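## Task

Wrap the headset's cable around the headset at about mid-height. Counting any turns already laid, the cable must pass close across the headset at least three consecutive times, each pass running from one side's outer edge to the other side's outer edge. Successive passes must lie on opposite faces, and each must reach the next by going around a side's outer edge. A side means one ear cup together with its half of the headband. A pass that runs back the opposite way on the same face cancels one, even if it goes over the top of the headband. A length that only doubles back at an edge cancels nothing. Finish with the left gripper commanded fully closed and holding the headset by the headband only, with the headset's lowest point roughly a hand's length or more above the table. Nothing but the cable may touch the headset, the left arm must be clear of the cable, and neither headset nor cable may extend past the table edge. Once everything is still, declare that you are done. Apart from this required hold, nothing that stays in place only because the robot holds it counts as done.

## Robot and tools

Robot: two 6-joint arms, left_arm and right_arm, each with a parallel two-finger gripper. The names are labels only and do not match the sides of any image. Occasionally something may briefly tug a held part or nudge a loose object.

World frame: the origin is on the table top midway between the arms. +z is up, +x points out over the table, and left_arm sits on the +y side. Results report each gripper's end_effector_position (metres) and end_effector_quat_wxyz in this frame. The position is the point between the finger pads, about 1 cm behind the tips. The fingers point along the gripper's +z axis and close along its y axis. Printed positions can be off, more so at long reach.

Joint order, used in every row and in every per-joint list in results: shoulder, elbow, waist, wrist pitch, wrist yaw, wrist roll. Stated ranges (rad): waist -2.618 to 3.054, shoulder 0.000 to 3.142, elbow 0.000 to 3.142, wrist pitch -1.571 to 1.571, wrist yaw -1.571 to 1.571, wrist roll -2.094 to 2.094. The true ends may lie up to 0.036 rad either side of these.

A row is one flat list of 14 numbers for both arms, each in [-1, 1], even when only one arm moves. The order is left_arm's 6 joint values then its opening, followed by right_arm's 6 joint values then its opening. The joint values are scaled offsets, not poses. One unit equals 1.202 rad for the waist, 1.258 for the shoulder, 1.238 for the elbow, 2.073 for wrist pitch, and 2.022 for wrist yaw and wrist roll. The opening is absolute: +1 is fully open (0.094 m between the pads) and -1 is closed. An optional 12 extra numbers in [0, 1] may follow: stiffness scales for left_arm's 6 joints, then right_arm's 6, in the joint order above. Each multiplies that joint's position gain and stays in force until changed.

execute_actions(actions): a list of up to 15 actions. Each action is a table of up to 15 rows, and each row runs for one control step of 1/30 s. An action always lasts 15 steps, with its final row repeated if it is short. The joint offsets in every row are measured from the arm's angles at the start of that action, not from the previous row. For the first action of a call, that start is the last reported state. If an action would push any joint more than 0.036 rad beyond its range end, it is refused for both arms. If the first action fails this check, or any action is malformed, the whole call is rejected and nothing moves. A joint driven to its real end stops there, and the result may print "joint sent to its limit". An empty list simply returns the current state and images.

move(target, speed, blocking): target is one row as above. Its offsets count from the "Joint positions" in the most recent result that showed them. All joints travel in proportion, so the gripper tends to follow a curve. speed (rad/s, 0.01 to 2, default 0.5) caps the joint with the farthest to go. A path lasts between 0.5 and 10 s; if it needs longer, it halts short. Moves do not avoid obstacles or the other arm. The finger openings are applied at the start. The result adds a "move:" line giving the ending (done, off_target, moving, held, fault), limits=held or limits=none, and the joint farthest from its target for each arm. With blocking=false you get control back after 0.5 s; you must call wait or stop before sending any new rows or moves.

wait(seconds): 0 to 10. The arms keep their last command, and any running move continues. stop(): brakes a running move; the arm needs space to slow down, and the fingers continue. zoom_image(camera, region): region is [x0, y0, x1, y1] in image pixels, with (0,0) at the top-left, and at most 504x504. finished_scene(scene): ends the current scene, identified by its number, once the last command has been held. It cannot be undone, and it reports success. Replying without a tool call ends everything.

Motion limits: each joint's target is kept within a set lead of its measured angle (waist 0.202, shoulder 0.258, elbow 0.238, wrist pitch 0.573, wrist yaw and roll 0.522 rad). Targets that would place the gripper more than 70 mm from its measured spot are pulled back. Large moves therefore need several actions, and leftover motion may need to be commanded again. Friction can leave a joint up to about 0.031 rad short, so very small commands may do nothing. "joint command not followed" means a clearance check altered some joint targets.

Result lines: Joint positions and Joint velocities give, per arm, the six joints (rad, rad/s) followed by the pad gap (m). Joint targets shows where the joints are currently being driven. grip_measured gives the finger opening on the command scale, with a fixed error of about 1 mm per gripper. Action results list step readings, and HELD marks an arm that was restrained on that step. FAULT or OVER-TEMPERATURE FAULT lines report arm stops. MOTOR HOT appears from 75 °C; at 90 °C the arm halts for 10 s, and at 100 °C it goes limp and drops its load.

Gripping: to hold something, command an opening about 0.03 below grip_measured, or less than that for a lighter grip. Thin parts such as the cable get less force.

Cameras: cam_high, cam_low, cam_left_wrist and cam_right_wrist, each 504x504. The calibrations are pinhole+radial for the fixed cameras and fisheye for the wrist cameras. Wrist camera poses are derived from the joint readings, and all calibrations carry small errors.

Avoid: dropping or knocking anything off the table, arms colliding or pressing on each other, fast or hard contacts, and long heavy holds that heat the motors.

Each tool is called after "Call:" by a JSON object that holds its "api" and its "payload".

## Session

Call:
{"api": "execute_actions", "payload": {"actions": []}}

Scene clock: 0.00 s.
left_arm: end_effector_position=(+0.3629, +0.7073, +0.2854) grip_measured=+1.000 end_effector_quat_wxyz=(+0.653, -0.397, +0.626, +0.155) | right_arm: end_effector_position=(+0.4228, -0.3884, +0.1859) grip_measured=+1.000 end_effector_quat_wxyz=(+0.755, +0.172, +0.633, +0.026)
Joint names: [shoulder, elbow, waist, wrist pitch, wrist yaw, wrist roll]
Joint positions: left_arm=[ 1.734  1.237  0.861  0.398  0.029 -0.329  0.094] | right_arm=[1.725 0.398 0.13  1.472 0.209 0.269 0.094]
Joint velocities: left_arm=[-0.007 -0.007  0.002 -0.022  0.022  0.081  0.   ] | right_arm=[ 0.012 -0.017  0.007  0.007 -0.037 -0.066  0.   ]
Motor temperatures (°C, as the motors report them): left_arm=[54 47 29 46 27 29] | right_arm=[48 45 28 31 30 30]
Joint targets: left_arm=[1.734 1.237 0.861 0.398 0.029 -0.329] | right_arm=[1.725 0.398 0.130 1.472 0.209 0.269]
Joint stiffness scale: left_arm=[1. 1. 1. 1. 1. 1.] | right_arm=[1. 1. 1. 1. 1. 1.]
camera_calibration (this result's frames):
cam_left_wrist: T_world_to_cam=[[0.677321, -0.608156, 0.413984, 0.063437], [-0.0973135, -0.631835, -0.76897, 0.738698], [0.729223, 0.480553, -0.487137, -0.368038], [0, 0, 0, 1]] pos_world=[0.2973, 0.682176, 0.36249]
cam_right_wrist: T_world_to_cam=[[-0.213752, -0.975994, -0.0417766, -0.279378], [-0.301067, 0.106499, -0.947637, 0.385749], [0.929338, -0.189982, -0.316604, -0.319495], [0, 0, 0, 1]] pos_world=[0.353337, -0.374451, 0.252726]

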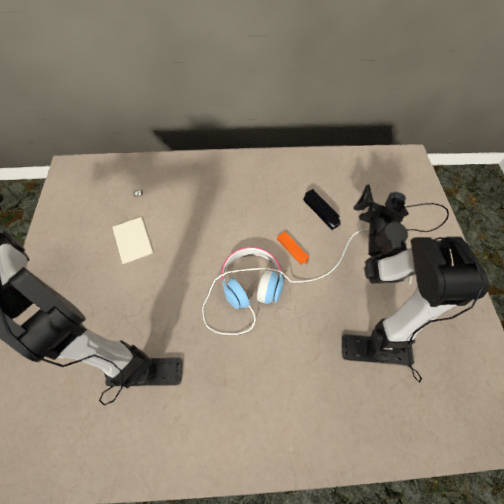

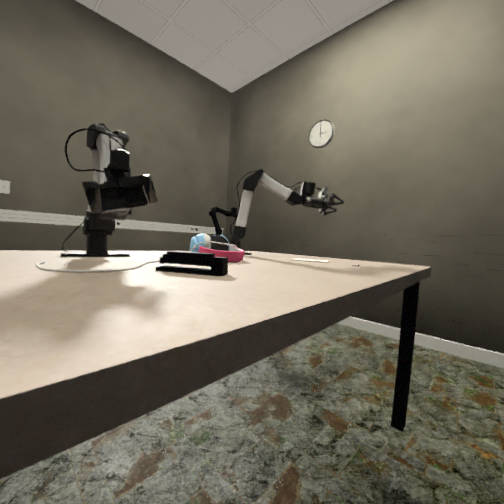

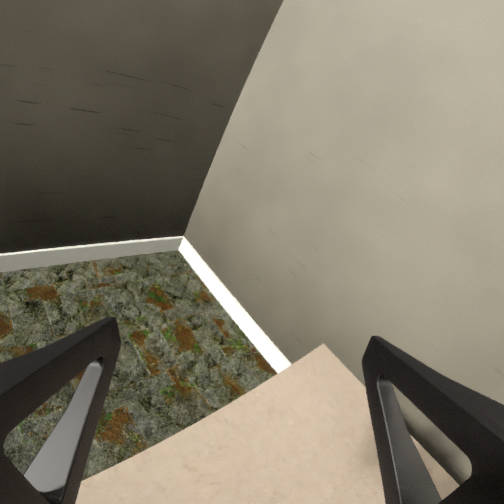

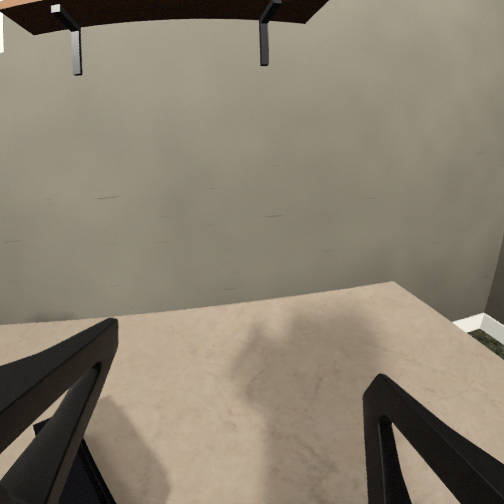

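Call:
{"api": "zoom_image", "payload": {"camera": "cam_high", "region": [190, 220, 330, 360]}}

Call:
{"api": "zoom_image", "payload": {"camera": "cam_high", "region": [270, 170, 450, 350]}}

Call:
{"api": "zoom_image", "payload": {"camera": "cam_low", "region": [20, 200, 280, 300]}}

Region (190, 220, 330, 360) of cam_high's 504x504 image, scaled by 3.600, with more detail than that image has.

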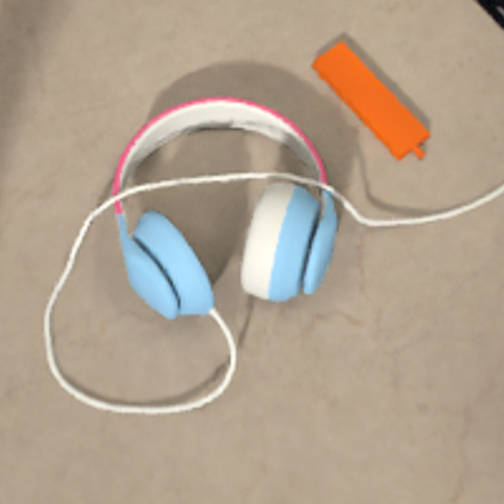

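Region (270, 170, 450, 350) of cam_high's 504x504 image, scaled by 2.800, with more detail than that image has.

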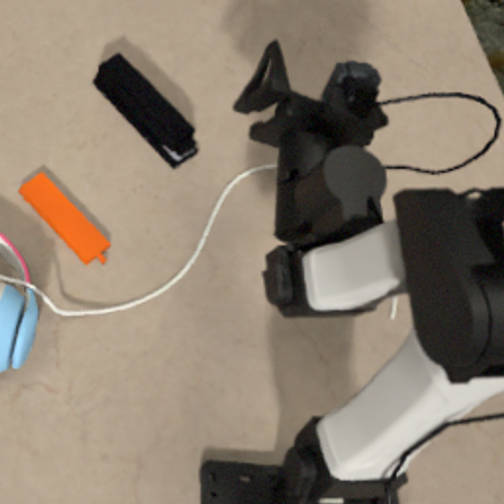

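Region (20, 200, 280, 300) of cam_low's 504x504 image, scaled by 1.938, with more detail than that image has; it fills the top 194 rows of this view, and the rest is white.

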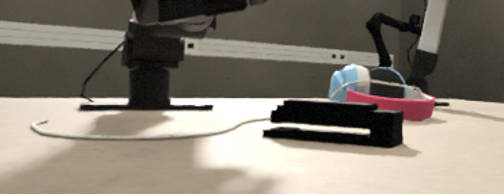

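Call:
{"api": "move", "payload": {"target": [0.132, 0.455, -1.0, -0.891, -0.014, 0.556, 1, 0.02, 0.85, -0.49, -0.975, -0.103, -0.133, 1], "speed": 1.0}}

Scene clock: 122.93 s.
left_arm: end_effector_position=(+0.3204, +0.1715, +0.1536) grip_measured=+1.000 end_effector_quat_wxyz=(+0.019, +0.549, +0.836, -0.000) | right_arm: end_effector_position=(+0.4003, -0.6179, +0.1757) grip_measured=+1.000 end_effector_quat_wxyz=(+0.341, +0.281, +0.890, -0.110)
Joint names: [shoulder, elbow, waist, wrist pitch, wrist yaw, wrist roll]
Joint positions: left_arm=[ 1.884  1.782 -0.341 -1.432  0.008  0.788  0.094] | right_arm=[ 1.735  1.433 -0.453 -0.535  0.011  0.006  0.094]
Joint velocities: left_arm=[ 0.002  0.007 -0.002 -0.022 -0.051  0.007  0.   ] | right_arm=[ 0.007 -0.002 -0.017  0.037  0.022  0.037  0.   ]
Motor temperatures (°C, as the motors report them): left_arm=[66 58 29 58 27 29] | right_arm=[52 46 28 45 30 30]
Joint targets: left_arm=[1.900 1.800 -0.341 -1.450 0.000 0.795] | right_arm=[1.750 1.450 -0.460 -0.549 0.001 0.000]
Joint stiffness scale: left_arm=[1. 1. 1. 1. 1. 1.] | right_arm=[1. 1. 1. 1. 1. 1.]
move: done; limits=none; left_arm: farthest joint: the elbow, 0.019 radians from its target (0.563 radians at the start); right_arm: farthest joint: the elbow, 0.017 radians from its target (1.053 radians at the start)
camera_calibration (this result's frames):
cam_left_wrist: T_world_to_cam=[[-0.875361, -0.483296, -0.0129227, 0.362582], [-0.445252, 0.795463, 0.411083, -0.0199756], [-0.188395, 0.3656, -0.911506, 0.235132], [0, 0, 0, 1]] pos_world=[0.352794, 0.10516, 0.227221]
cam_right_wrist: T_world_to_cam=[[-0.39833, -0.901977, 0.166643, -0.425563], [-0.902787, 0.353401, -0.245118, 0.663774], [0.162199, -0.248081, -0.955064, 0.0379826], [0, 0, 0, 1]] pos_world=[0.423571, -0.609004, 0.269896]

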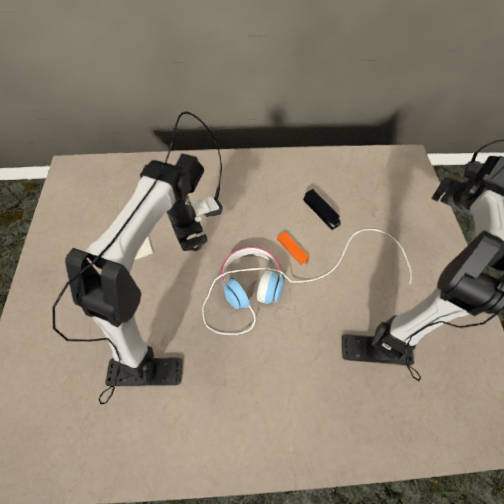

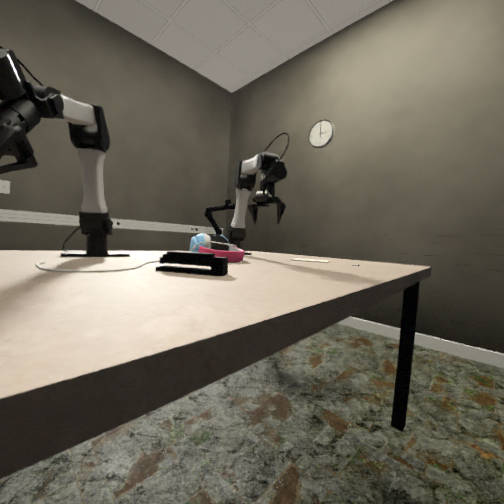

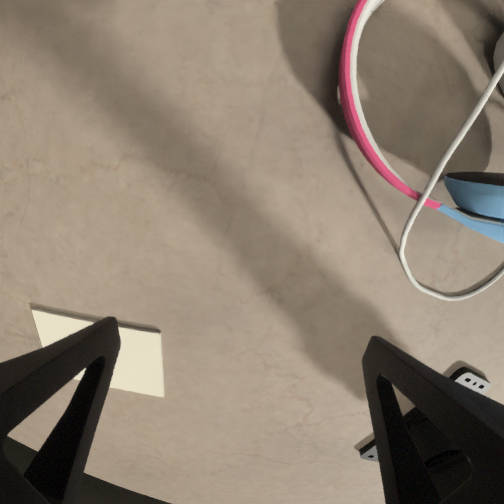

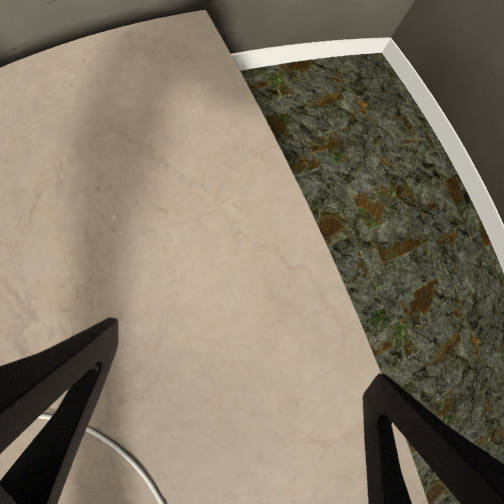

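Call:
{"api": "zoom_image", "payload": {"camera": "cam_high", "region": [330, 210, 430, 310]}}

Region (330, 210, 430, 310) of cam_high's 504x504 image, scaled by 5.040, with more detail than that image has.

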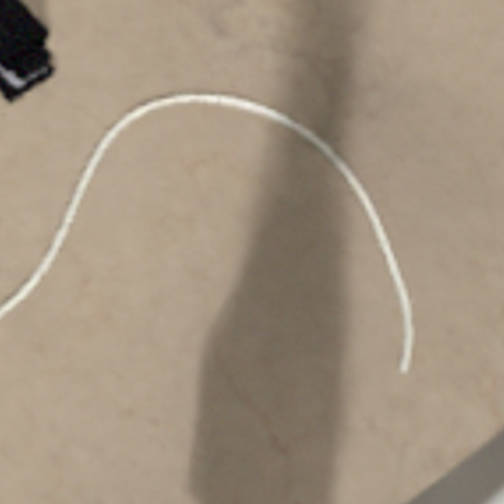

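Call:
{"api": "move", "payload": {"target": [0.456, 0.480, -0.271, -0.031, -0.004, 0.004, 1, 0.156, 0.030, 0.0765, -0.283, -0.005, 0.986, 1], "speed": 1.2}}

Scene clock: 179.03 s.
left_arm: end_effector_position=(+0.3478, +0.0005, +0.0740) grip_measured=+1.000 end_effector_quat_wxyz=(+0.001, +0.676, +0.737, -0.004) | right_arm: end_effector_position=(+0.3139, -0.5224, +0.0589) grip_measured=+1.000 end_effector_quat_wxyz=(+0.002, +0.951, +0.309, -0.003)
Joint names: [shoulder, elbow, waist, wrist pitch, wrist yaw, wrist roll]
Joint positions: left_arm=[ 2.448  2.358 -0.662 -1.478  0.008  0.789  0.094] | right_arm=[ 1.918  1.45  -0.371 -1.104  0.008  1.993  0.094]
Joint velocities: left_arm=[-0.017 -0.022  0.002  0.007  0.037  0.022  0.   ] | right_arm=[ 0.002 -0.007 -0.007 -0.022  0.022 -0.007  0.   ]
Motor temperatures (°C, as the motors report them): left_arm=[64 59 29 49 27 29] | right_arm=[56 54 28 42 30 30]
Joint targets: left_arm=[2.458 2.376 -0.666 -1.496 0.000 0.796] | right_arm=[1.932 1.470 -0.361 -1.122 0.001 1.999]
Joint stiffness scale: left_arm=[1. 1. 1. 1. 1. 1.] | right_arm=[1. 1. 1. 1. 1. 1.]
move: done; limits=none; left_arm: farthest joint: the elbow, 0.019 radians from its target (0.595 radians at the start); right_arm: farthest joint: the elbow, 0.020 radians from its target (0.037 radians at the start)
camera_calibration (this result's frames):
cam_left_wrist: T_world_to_cam=[[-0.983434, -0.18106, 0.00861174, 0.338701], [-0.159279, 0.885855, 0.435766, 0.0596715], [-0.0865286, 0.427175, -0.900019, 0.193936], [0, 0, 0, 1]] pos_world=[0.359376, -0.0743798, 0.145627]
cam_right_wrist: T_world_to_cam=[[-0.77339, 0.633855, -0.00979208, 0.576001], [0.565667, 0.697, 0.440695, 0.201578], [0.286162, 0.33529, -0.897603, 0.22659], [0, 0, 0, 1]] pos_world=[0.266606, -0.581575, 0.120193]

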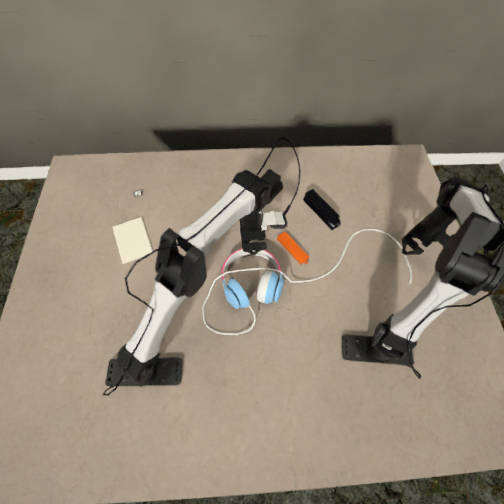

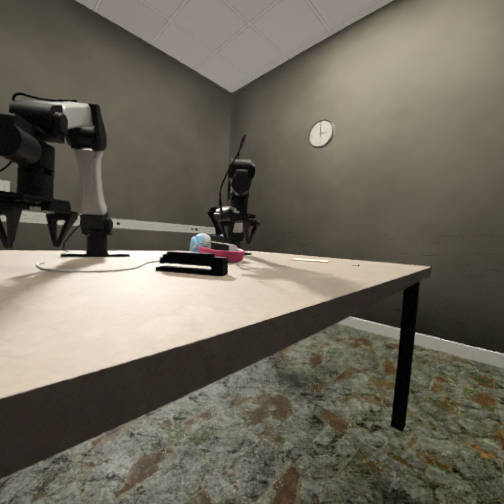

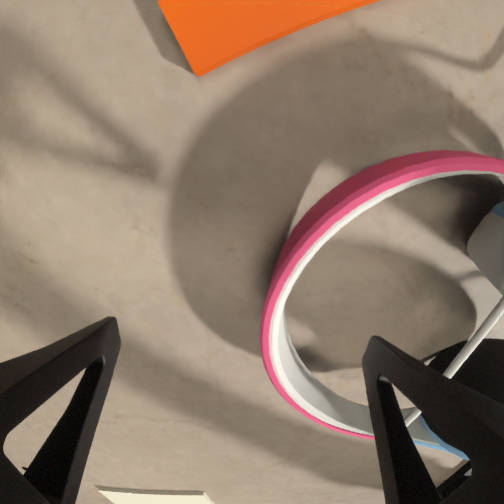

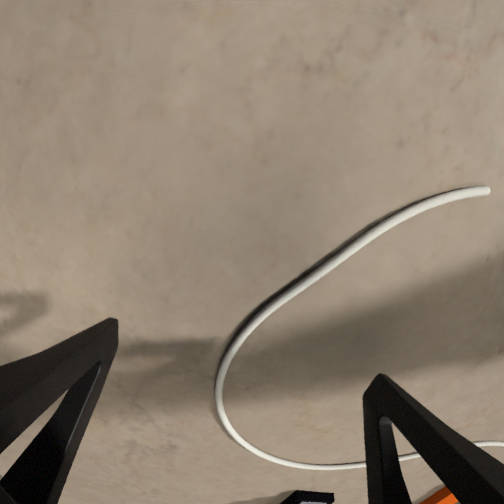

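Call:
{"api": "move", "payload": {"target": [-0.085, -0.320, -0.017, 0.145, 0, 0, 0.2, 0.022, -0.1615, 0.005, 0.104, 0, 0, 0.2], "speed": 0.35}}

Scene clock: 205.37 s.
left_arm: end_effector_position=(+0.3314, +0.0076, +0.0190) grip_measured=+0.201 end_effector_quat_wxyz=(-0.002, +0.680, +0.733, -0.004) | right_arm: end_effector_position=(+0.3040, -0.5167, +0.0143) grip_measured=+0.203 end_effector_quat_wxyz=(+0.003, +0.951, +0.309, -0.002)
Joint names: [shoulder, elbow, waist, wrist pitch, wrist yaw, wrist roll]
Joint positions: left_arm=[ 2.358  1.979 -0.673 -1.196  0.008  0.789  0.056] | right_arm=[ 1.928  1.278 -0.371 -0.919  0.008  1.994  0.056]
Joint velocities: left_arm=[-0.007 -0.002 -0.012  0.007  0.007  0.022  0.001] | right_arm=[-0.002  0.007  0.007  0.037 -0.051 -0.007 -0.001]
Motor temperatures (°C, as the motors report them): left_arm=[74 59 29 47 27 29] | right_arm=[57 53 28 38 30 30]
Joint targets: left_arm=[2.341 1.961 -0.683 -1.178 0.008 0.789] | right_arm=[1.946 1.250 -0.365 -0.888 0.008 1.993]
Joint stiffness scale: left_arm=[1. 1. 1. 1. 1. 1.] | right_arm=[1. 1. 1. 1. 1. 1.]
move: off_target (right_arm); limits=none; left_arm: farthest joint: the wrist pitch, 0.018 radians from its target (0.301 radians at the start); right_arm: farthest joint: the wrist pitch, 0.031 radians from its target (0.215 radians at the start)
camera_calibration (this result's frames):
cam_left_wrist: T_world_to_cam=[[-0.985328, -0.170212, 0.0125076, 0.324812], [-0.147438, 0.885826, 0.439972, 0.0707073], [-0.085968, 0.431672, -0.897925, 0.139693], [0, 0, 0, 1]] pos_world=[0.34248, -0.0676492, 0.0902621]
cam_right_wrist: T_world_to_cam=[[-0.772888, 0.634434, -0.0116786, 0.564514], [0.565467, 0.696987, 0.440971, 0.222906], [0.287907, 0.334218, -0.897445, 0.186442], [0, 0, 0, 1]] pos_world=[0.256582, -0.575822, 0.0756186]

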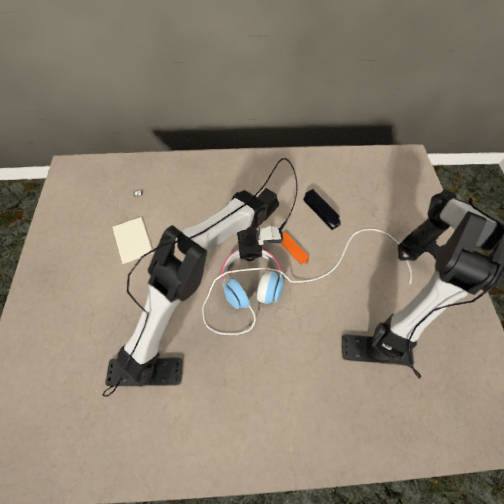

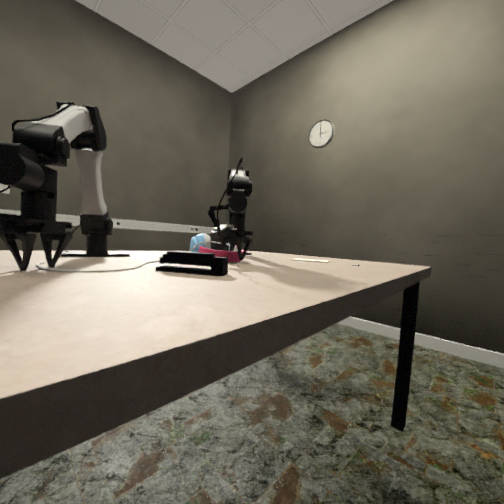

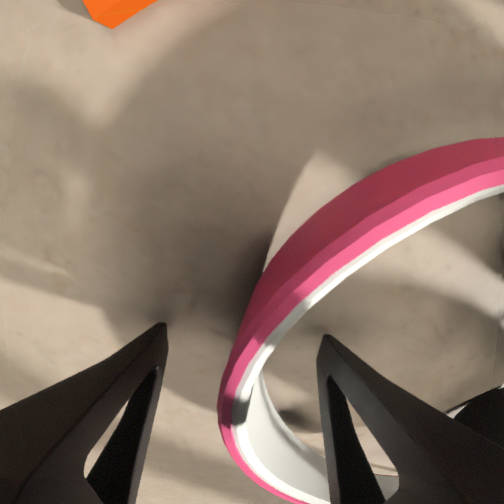

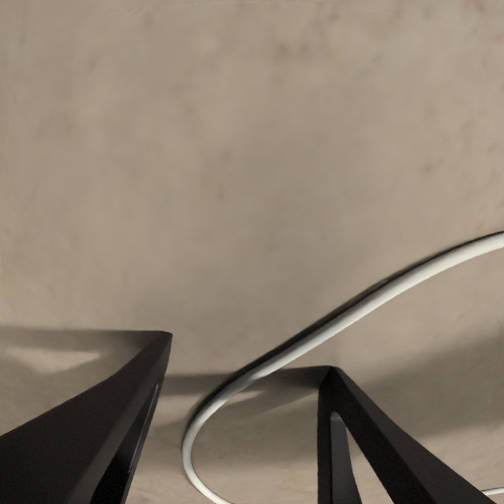

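Call:
{"api": "move", "payload": {"target": [-0.012, -0.012, 0, 0.008, 0, 0, -1, 0.005, -0.008, 0, 0.005, 0, 0, -1], "speed": 0.3}}

Scene clock: 209.40 s.
left_arm: end_effector_position=(+0.3245, +0.0069, +0.0283) grip_measured=-0.807 end_effector_quat_wxyz=(-0.004, +0.680, +0.732, -0.021) | right_arm: end_effector_position=(+0.3041, -0.5169, +0.0143) grip_measured=-0.953 end_effector_quat_wxyz=(+0.003, +0.951, +0.309, -0.002)
Joint names: [shoulder, elbow, waist, wrist pitch, wrist yaw, wrist roll]
Joint positions: left_arm=[ 2.337  1.979 -0.671 -1.223  0.041  0.791  0.009] | right_arm=[ 1.928  1.278 -0.371 -0.919  0.008  1.994  0.002]
Joint velocities: left_arm=[-0.012  0.002 -0.002  0.051  0.037 -0.007 -0.   ] | right_arm=[ 0.007 -0.002 -0.012 -0.007 -0.066  0.037 -0.   ]
Motor temperatures (°C, as the motors report them): left_arm=[76 59 29 47 27 29] | right_arm=[57 52 28 38 30 30]
Joint targets: left_arm=[2.343 1.964 -0.673 -1.179 0.008 0.789] | right_arm=[1.935 1.268 -0.371 -0.909 0.008 1.994]
Joint stiffness scale: left_arm=[1. 1. 1. 1. 1. 1.] | right_arm=[1. 1. 1. 1. 1. 1.]
MOTOR HOT: a motor of the left arm reached 75 °C. Now the hottest motor of the left arm, the shoulder, reports 76 °C. The controller's stop level is 90 °C. To cool a motor, set the load down, stop pushing, or move to a pose that needs little force.
move: off_target (left_arm); limits=none; left_arm: farthest joint: the wrist pitch, 0.044 radians from its target (0.016 radians at the start); right_arm: farthest joint: the elbow, 0.010 radians from its target (0.010 radians at the start)
camera_calibration (this result's frames):
cam_left_wrist: T_world_to_cam=[[-0.98477, -0.168743, 0.041889, 0.31678], [-0.135327, 0.895177, 0.42467, 0.0626506], [-0.109158, 0.412533, -0.904379, 0.155675], [0, 0, 0, 1]] pos_world=[0.337427, -0.06685, 0.100913]
cam_right_wrist: T_world_to_cam=[[-0.772882, 0.634426, -0.0124944, 0.564715], [0.565259, 0.6973, 0.440743, 0.223165], [0.288331, 0.33358, -0.897546, 0.185998], [0, 0, 0, 1]] pos_world=[0.256683, -0.575929, 0.0756389]

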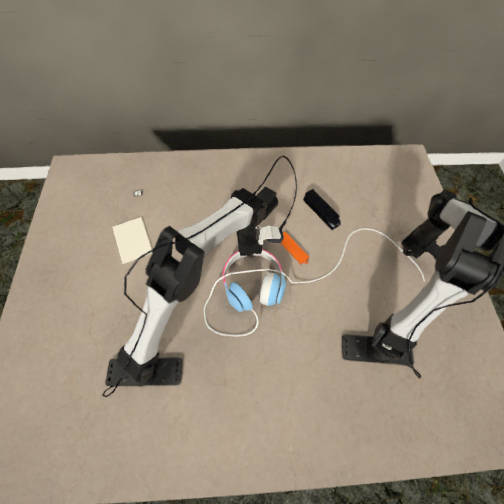

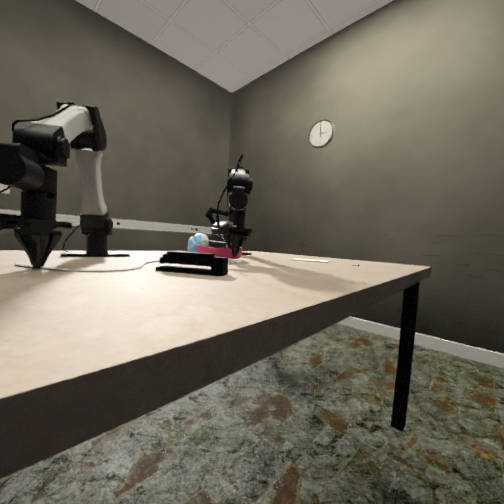

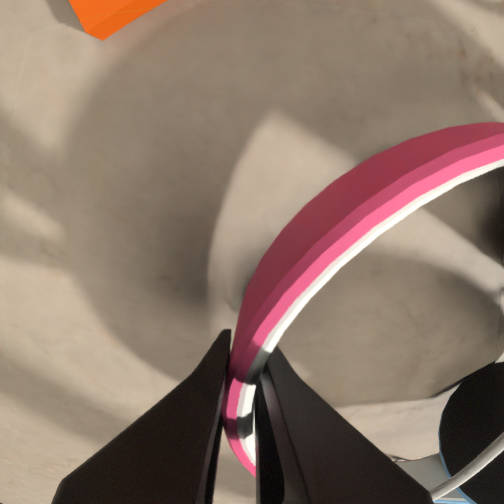

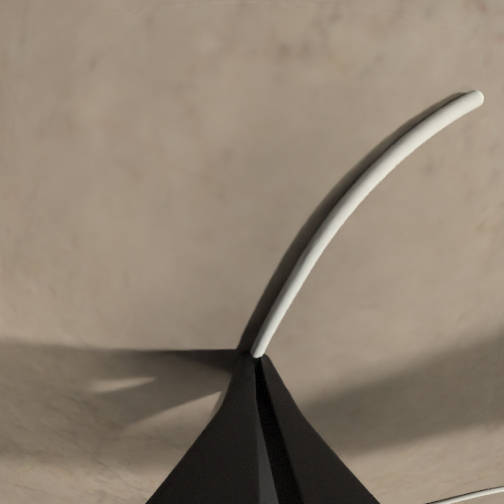

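Call:
{"api": "move", "payload": {"target": [-0.397, -0.145, 0.106, -0.155, -0.055, -0.381, -1, -0.372, -0.271, 0.597, -0.071, 0, 0, -1], "speed": 0.35}}

Call:
{"api": "zoom_image", "payload": {"camera": "cam_high", "region": [170, 180, 390, 400]}}

Call:
{"api": "zoom_image", "payload": {"camera": "cam_low", "region": [100, 130, 300, 290]}}

Scene clock: 241.60 s.
left_arm: end_effector_position=(+0.2784, +0.1274, +0.1715) grip_measured=-0.820 end_effector_quat_wxyz=(+0.013, +0.303, +0.952, +0.040) | right_arm: end_effector_position=(+0.2419, -0.3012, +0.0622) grip_measured=-0.952 end_effector_quat_wxyz=(+0.006, +0.785, +0.619, +0.002)
Joint names: [shoulder, elbow, waist, wrist pitch, wrist yaw, wrist roll]
Joint positions: left_arm=[ 1.855  1.814 -0.553 -1.527 -0.084  0.029  0.008] | right_arm=[ 1.474  0.961  0.337 -1.048  0.008  1.994  0.002]
Joint velocities: left_arm=[ 0.002  0.002 -0.012  0.007 -0.037 -0.022 -0.001] | right_arm=[ 0.007 -0.002 -0.002  0.051 -0.022  0.022 -0.   ]
Motor temperatures (°C, as the motors report them): left_arm=[80 55 29 47 28 29] | right_arm=[58 49 28 36 30 30]
Joint targets: left_arm=[1.837 1.800 -0.544 -1.545 -0.070 0.021] | right_arm=[1.460 0.942 0.346 -1.066 0.008 1.994]
Joint stiffness scale: left_arm=[1. 1. 1. 1. 1. 1.] | right_arm=[1. 1. 1. 1. 1. 1.]
MOTOR HOT: still on. Now the hottest motor of the left arm, the shoulder, reports 80 °C; the controller's stop level is 90 °C.
move: done; limits=none; left_arm: farthest joint: the shoulder, 0.017 radians from its target (0.500 radians at the start); right_arm: farthest joint: the elbow, 0.018 radians from its target (0.336 radians at the start)
camera_calibration (this result's frames):
cam_left_wrist: T_world_to_cam=[[-0.494989, -0.86525, -0.0795453, 0.258931], [-0.799138, 0.417396, 0.432619, 0.132052], [-0.341122, 0.277709, -0.898061, 0.311137], [0, 0, 0, 1]] pos_world=[0.339831, 0.0825163, 0.242888]
cam_right_wrist: T_world_to_cam=[[-0.999594, -0.0206637, -0.0196405, 0.238357], [-0.0272171, 0.896713, 0.441775, 0.290145], [0.0084832, 0.44213, -0.896911, 0.275344], [0, 0, 0, 1]] pos_world=[0.243821, -0.376989, 0.123461]

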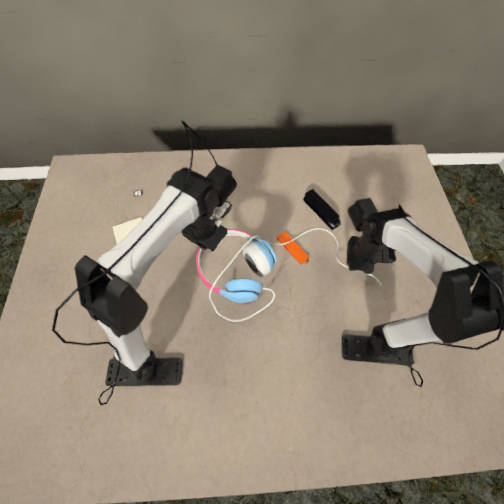

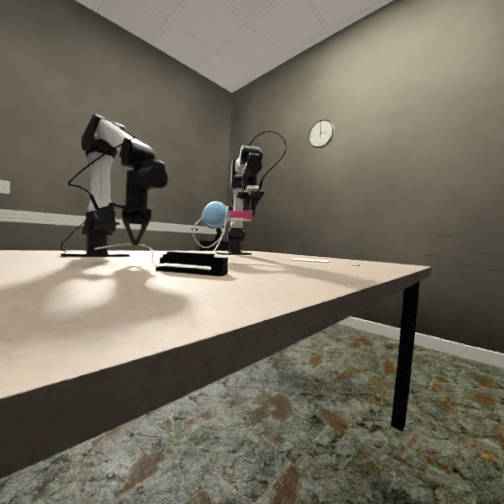

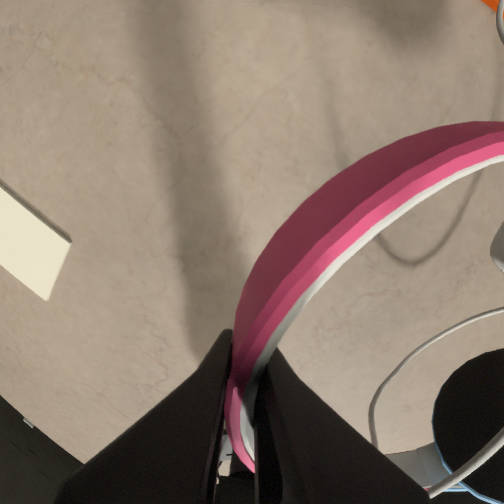

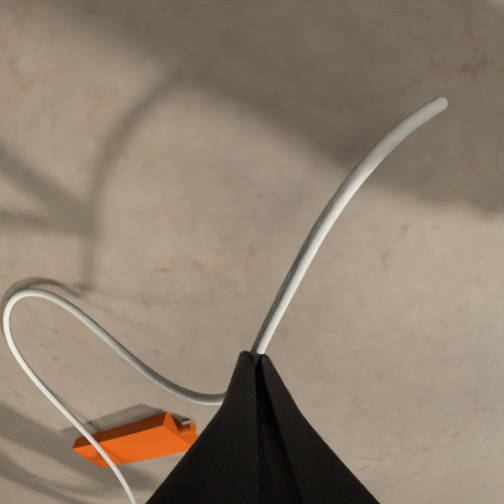

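Region (170, 180, 390, 400) of cam_high's 504x504 image, scaled by 2.291, with more detail than that image has.

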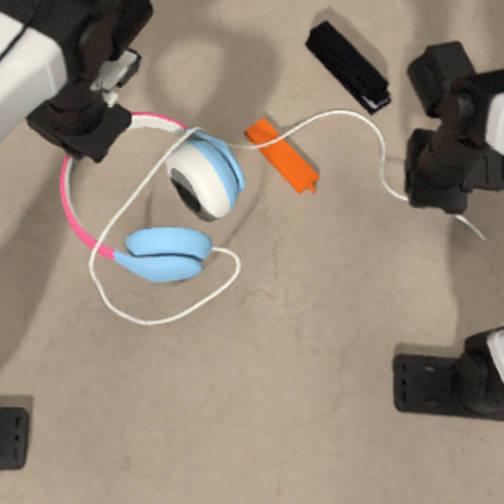

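Region (100, 130, 300, 290) of cam_low's 504x504 image, scaled by 2.520, with more detail than that image has; it fills the top 403 rows of this view, and the rest is white.

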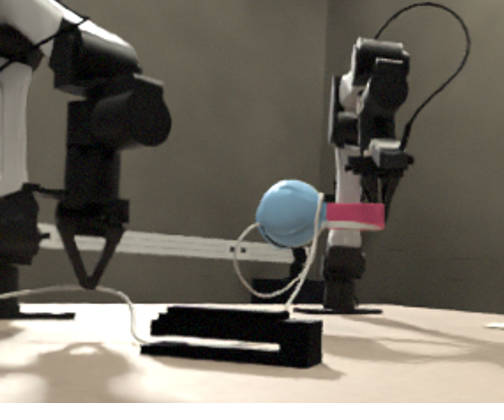

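Call:
{"api": "move", "payload": {"target": [-0.186, -0.2056, 0.007, -0.02, 0.03, -0.826, -1, -0.072, -0.042, 0.554, -0.034, 0, 0, -1], "speed": 0.55}}

Call:
{"api": "zoom_image", "payload": {"camera": "cam_high", "region": [140, 160, 360, 380]}}

Call:
{"api": "zoom_image", "payload": {"camera": "cam_low", "region": [130, 130, 330, 290]}}

Scene clock: 269.67 s.
left_arm: end_effector_position=(+0.2124, +0.1598, +0.1727) grip_measured=-0.821 end_effector_quat_wxyz=(-0.005, -0.498, +0.866, +0.042) | right_arm: end_effector_position=(+0.1535, -0.1812, +0.0697) grip_measured=-0.952 end_effector_quat_wxyz=(+0.004, +0.544, +0.839, -0.002)
Joint names: [shoulder, elbow, waist, wrist pitch, wrist yaw, wrist roll]
Joint positions: left_arm=[ 1.645  1.569 -0.553 -1.574 -0.028 -1.632  0.008] | right_arm=[ 1.4    0.927  0.993 -1.1    0.008  1.994  0.002]
Joint velocities: left_arm=[ 0.007  0.007  0.002  0.022 -0.007 -0.051  0.   ] | right_arm=[ 0.012 -0.007 -0.002  0.007  0.051 -0.007 -0.001]
Motor temperatures (°C, as the motors report them): left_arm=[76 54 29 45 28 29] | right_arm=[54 48 28 35 30 30]
Joint targets: left_arm=[1.621 1.559 -0.544 -1.569 -0.023 -1.641] | right_arm=[1.384 0.909 1.003 -1.119 0.008 1.994]
Joint stiffness scale: left_arm=[1. 1. 1. 1. 1. 1.] | right_arm=[1. 1. 1. 1. 1. 1.]
MOTOR HOT: still on. Now the hottest motor of the left arm, the shoulder, reports 76 °C; the controller's stop level is 90 °C.
move: off_target (left_arm); limits=none; left_arm: farthest joint: the shoulder, 0.024 radians from its target (0.234 radians at the start); right_arm: farthest joint: the elbow, 0.018 radians from its target (0.052 radians at the start)
camera_calibration (this result's frames):
cam_left_wrist: T_world_to_cam=[[0.907, -0.415214, -0.0703402, -0.116902], [-0.354724, -0.843273, 0.403809, 0.177345], [-0.226983, -0.341304, -0.912135, 0.357822], [0, 0, 0, 1]] pos_world=[0.250158, 0.223136, 0.246545]
cam_right_wrist: T_world_to_cam=[[-0.779769, -0.626006, -0.00873295, 0.00842257], [-0.565107, 0.697772, 0.440191, 0.223424], [-0.269469, 0.348183, -0.897862, 0.255371], [0, 0, 0, 1]] pos_world=[0.201641, -0.239542, 0.131012]

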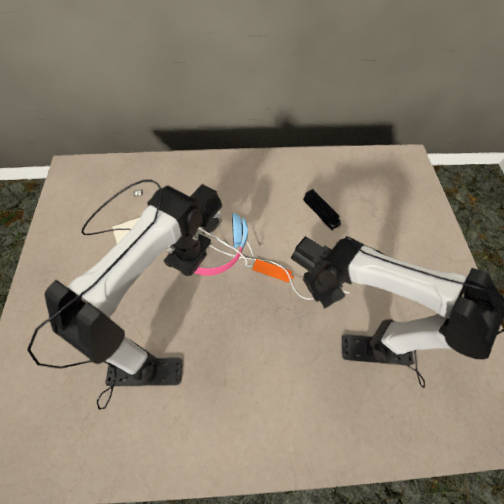

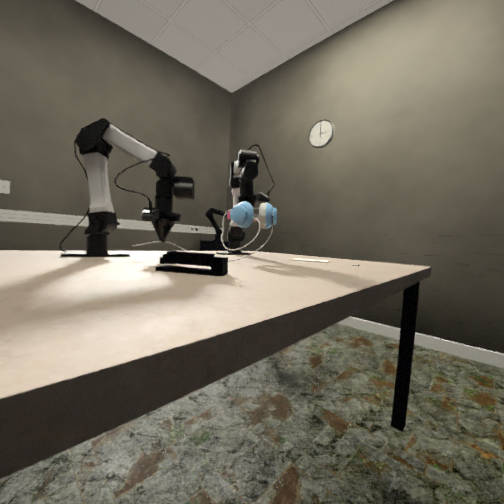

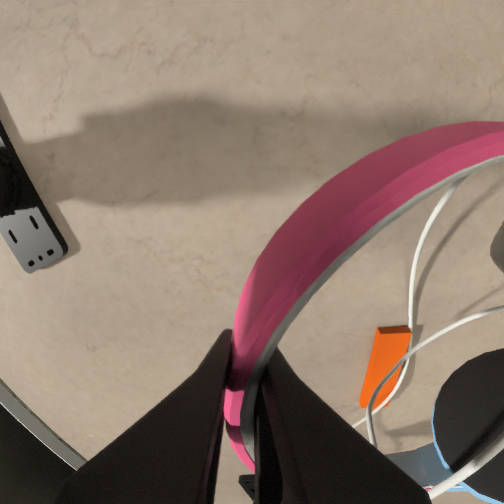

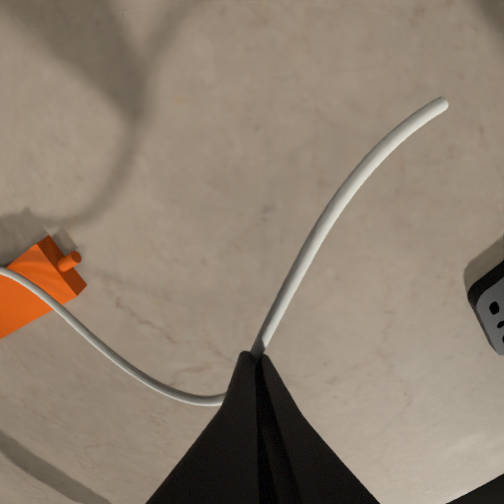

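Region (140, 160, 360, 380) of cam_high's 504x504 image, scaled by 2.291, with more detail than that image has.

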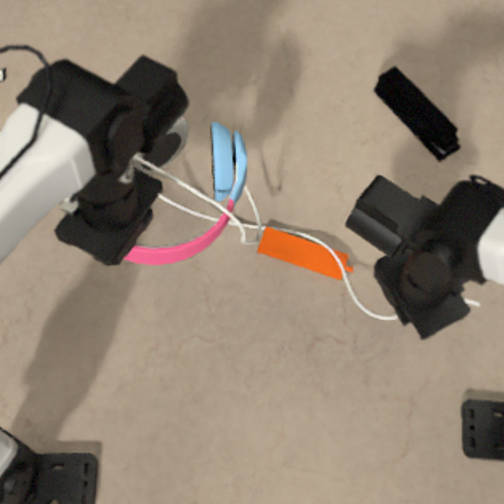

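Region (130, 130, 330, 290) of cam_low's 504x504 image, scaled by 2.520, with more detail than that image has; it fills the top 403 rows of this view, and the rest is white.

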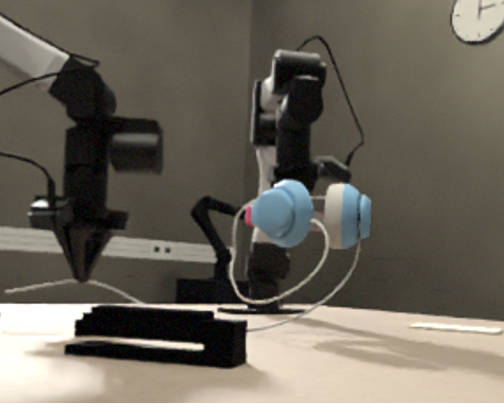

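Call:
{"api": "move", "payload": {"target": [-0.019, -0.008, 0.007, 0.002, 0.002, -0.004, -1, 0.186, 0.758, 0.11, -0.02, 0, -0.445, -1], "speed": 0.45}}

Call:
{"api": "zoom_image", "payload": {"camera": "cam_high", "region": [150, 150, 350, 350]}}

Call:
{"api": "zoom_image", "payload": {"camera": "cam_low", "region": [150, 120, 320, 280]}}

Scene clock: 348.50 s.
left_arm: end_effector_position=(+0.2120, +0.1602, +0.1728) grip_measured=-0.821 end_effector_quat_wxyz=(-0.006, -0.498, +0.866, +0.043) | right_arm: end_effector_position=(+0.2406, -0.0081, +0.3003) grip_measured=-0.952 end_effector_quat_wxyz=(+0.173, +0.065, +0.941, +0.283)
Joint names: [shoulder, elbow, waist, wrist pitch, wrist yaw, wrist roll]
Joint positions: left_arm=[ 1.645  1.569 -0.553 -1.576 -0.028 -1.632  0.008] | right_arm=[ 1.616  1.849  1.115 -1.129  0.008  1.101  0.002]
Joint velocities: left_arm=[ 0.007  0.007  0.002 -0.007 -0.037 -0.022 -0.001] | right_arm=[ 0.002  0.002  0.017 -0.022 -0.051 -0.022  0.   ]
Motor temperatures (°C, as the motors report them): left_arm=[68 52 29 42 27 29] | right_arm=[50 47 28 33 30 30]
Joint targets: left_arm=[1.622 1.559 -0.544 -1.570 -0.024 -1.640] | right_arm=[1.634 1.866 1.125 -1.142 0.008 1.094]
Joint stiffness scale: left_arm=[1. 1. 1. 1. 1. 1.] | right_arm=[1. 1. 1. 1. 1. 1.]
MOTOR HOT: cleared. Now the hottest motor of the left arm, the shoulder, reports 68 °C.
move: off_target (left_arm); limits=none; left_arm: farthest joint: the shoulder, 0.024 radians from its target (0.024 radians at the start); right_arm: farthest joint: the shoulder, 0.018 radians from its target (0.234 radians at the start)
camera_calibration (this result's frames):
cam_left_wrist: T_world_to_cam=[[0.907024, -0.414777, -0.0725792, -0.116034], [-0.353645, -0.843927, 0.403389, 0.177371], [-0.228568, -0.340216, -0.912146, 0.358027], [0, 0, 0, 1]] pos_world=[0.249806, 0.223367, 0.246601]
cam_right_wrist: T_world_to_cam=[[0.214843, -0.855724, -0.470722, 0.0842826], [-0.973011, -0.229102, -0.0276098, 0.281492], [-0.0842168, 0.463949, -0.88185, 0.377223], [0, 0, 0, 1]] pos_world=[0.287556, -0.0383995, 0.3801]

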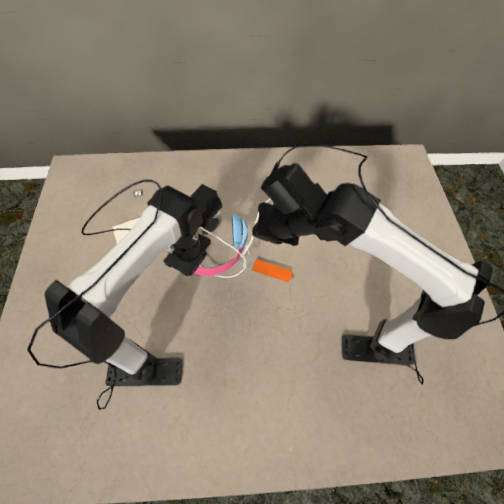

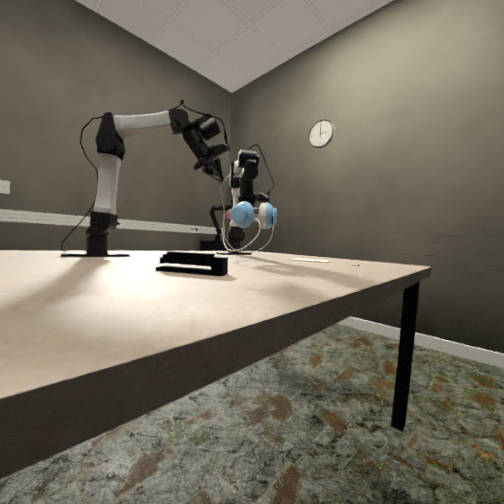

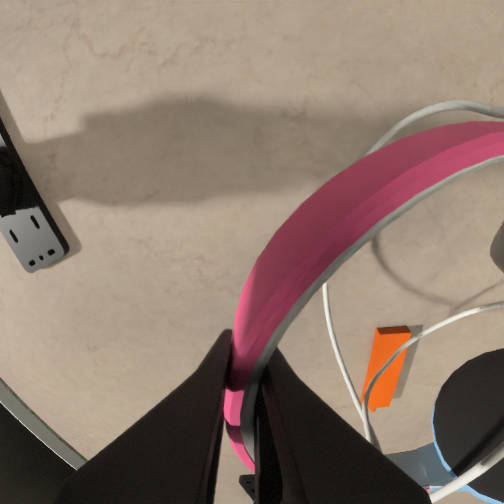

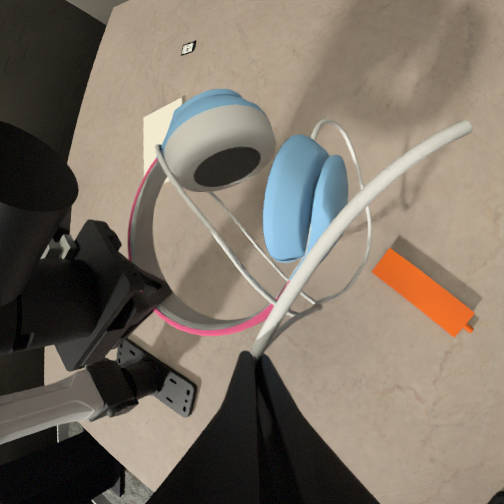

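Region (150, 150, 350, 350) of cam_high's 504x504 image, scaled by 2.520, with more detail than that image has.

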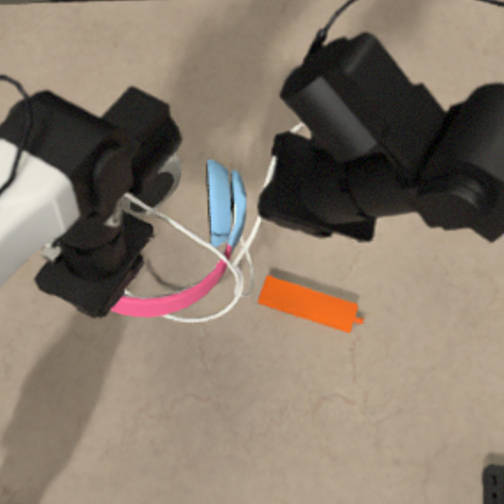

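Region (150, 120, 320, 280) of cam_low's 504x504 image, scaled by 2.965, with more detail than that image has; it fills the top 474 rows of this view, and the rest is white.

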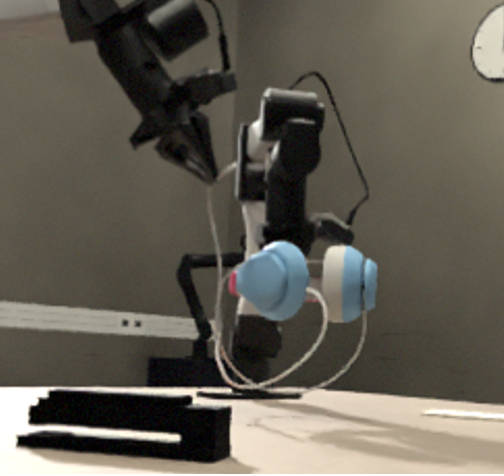

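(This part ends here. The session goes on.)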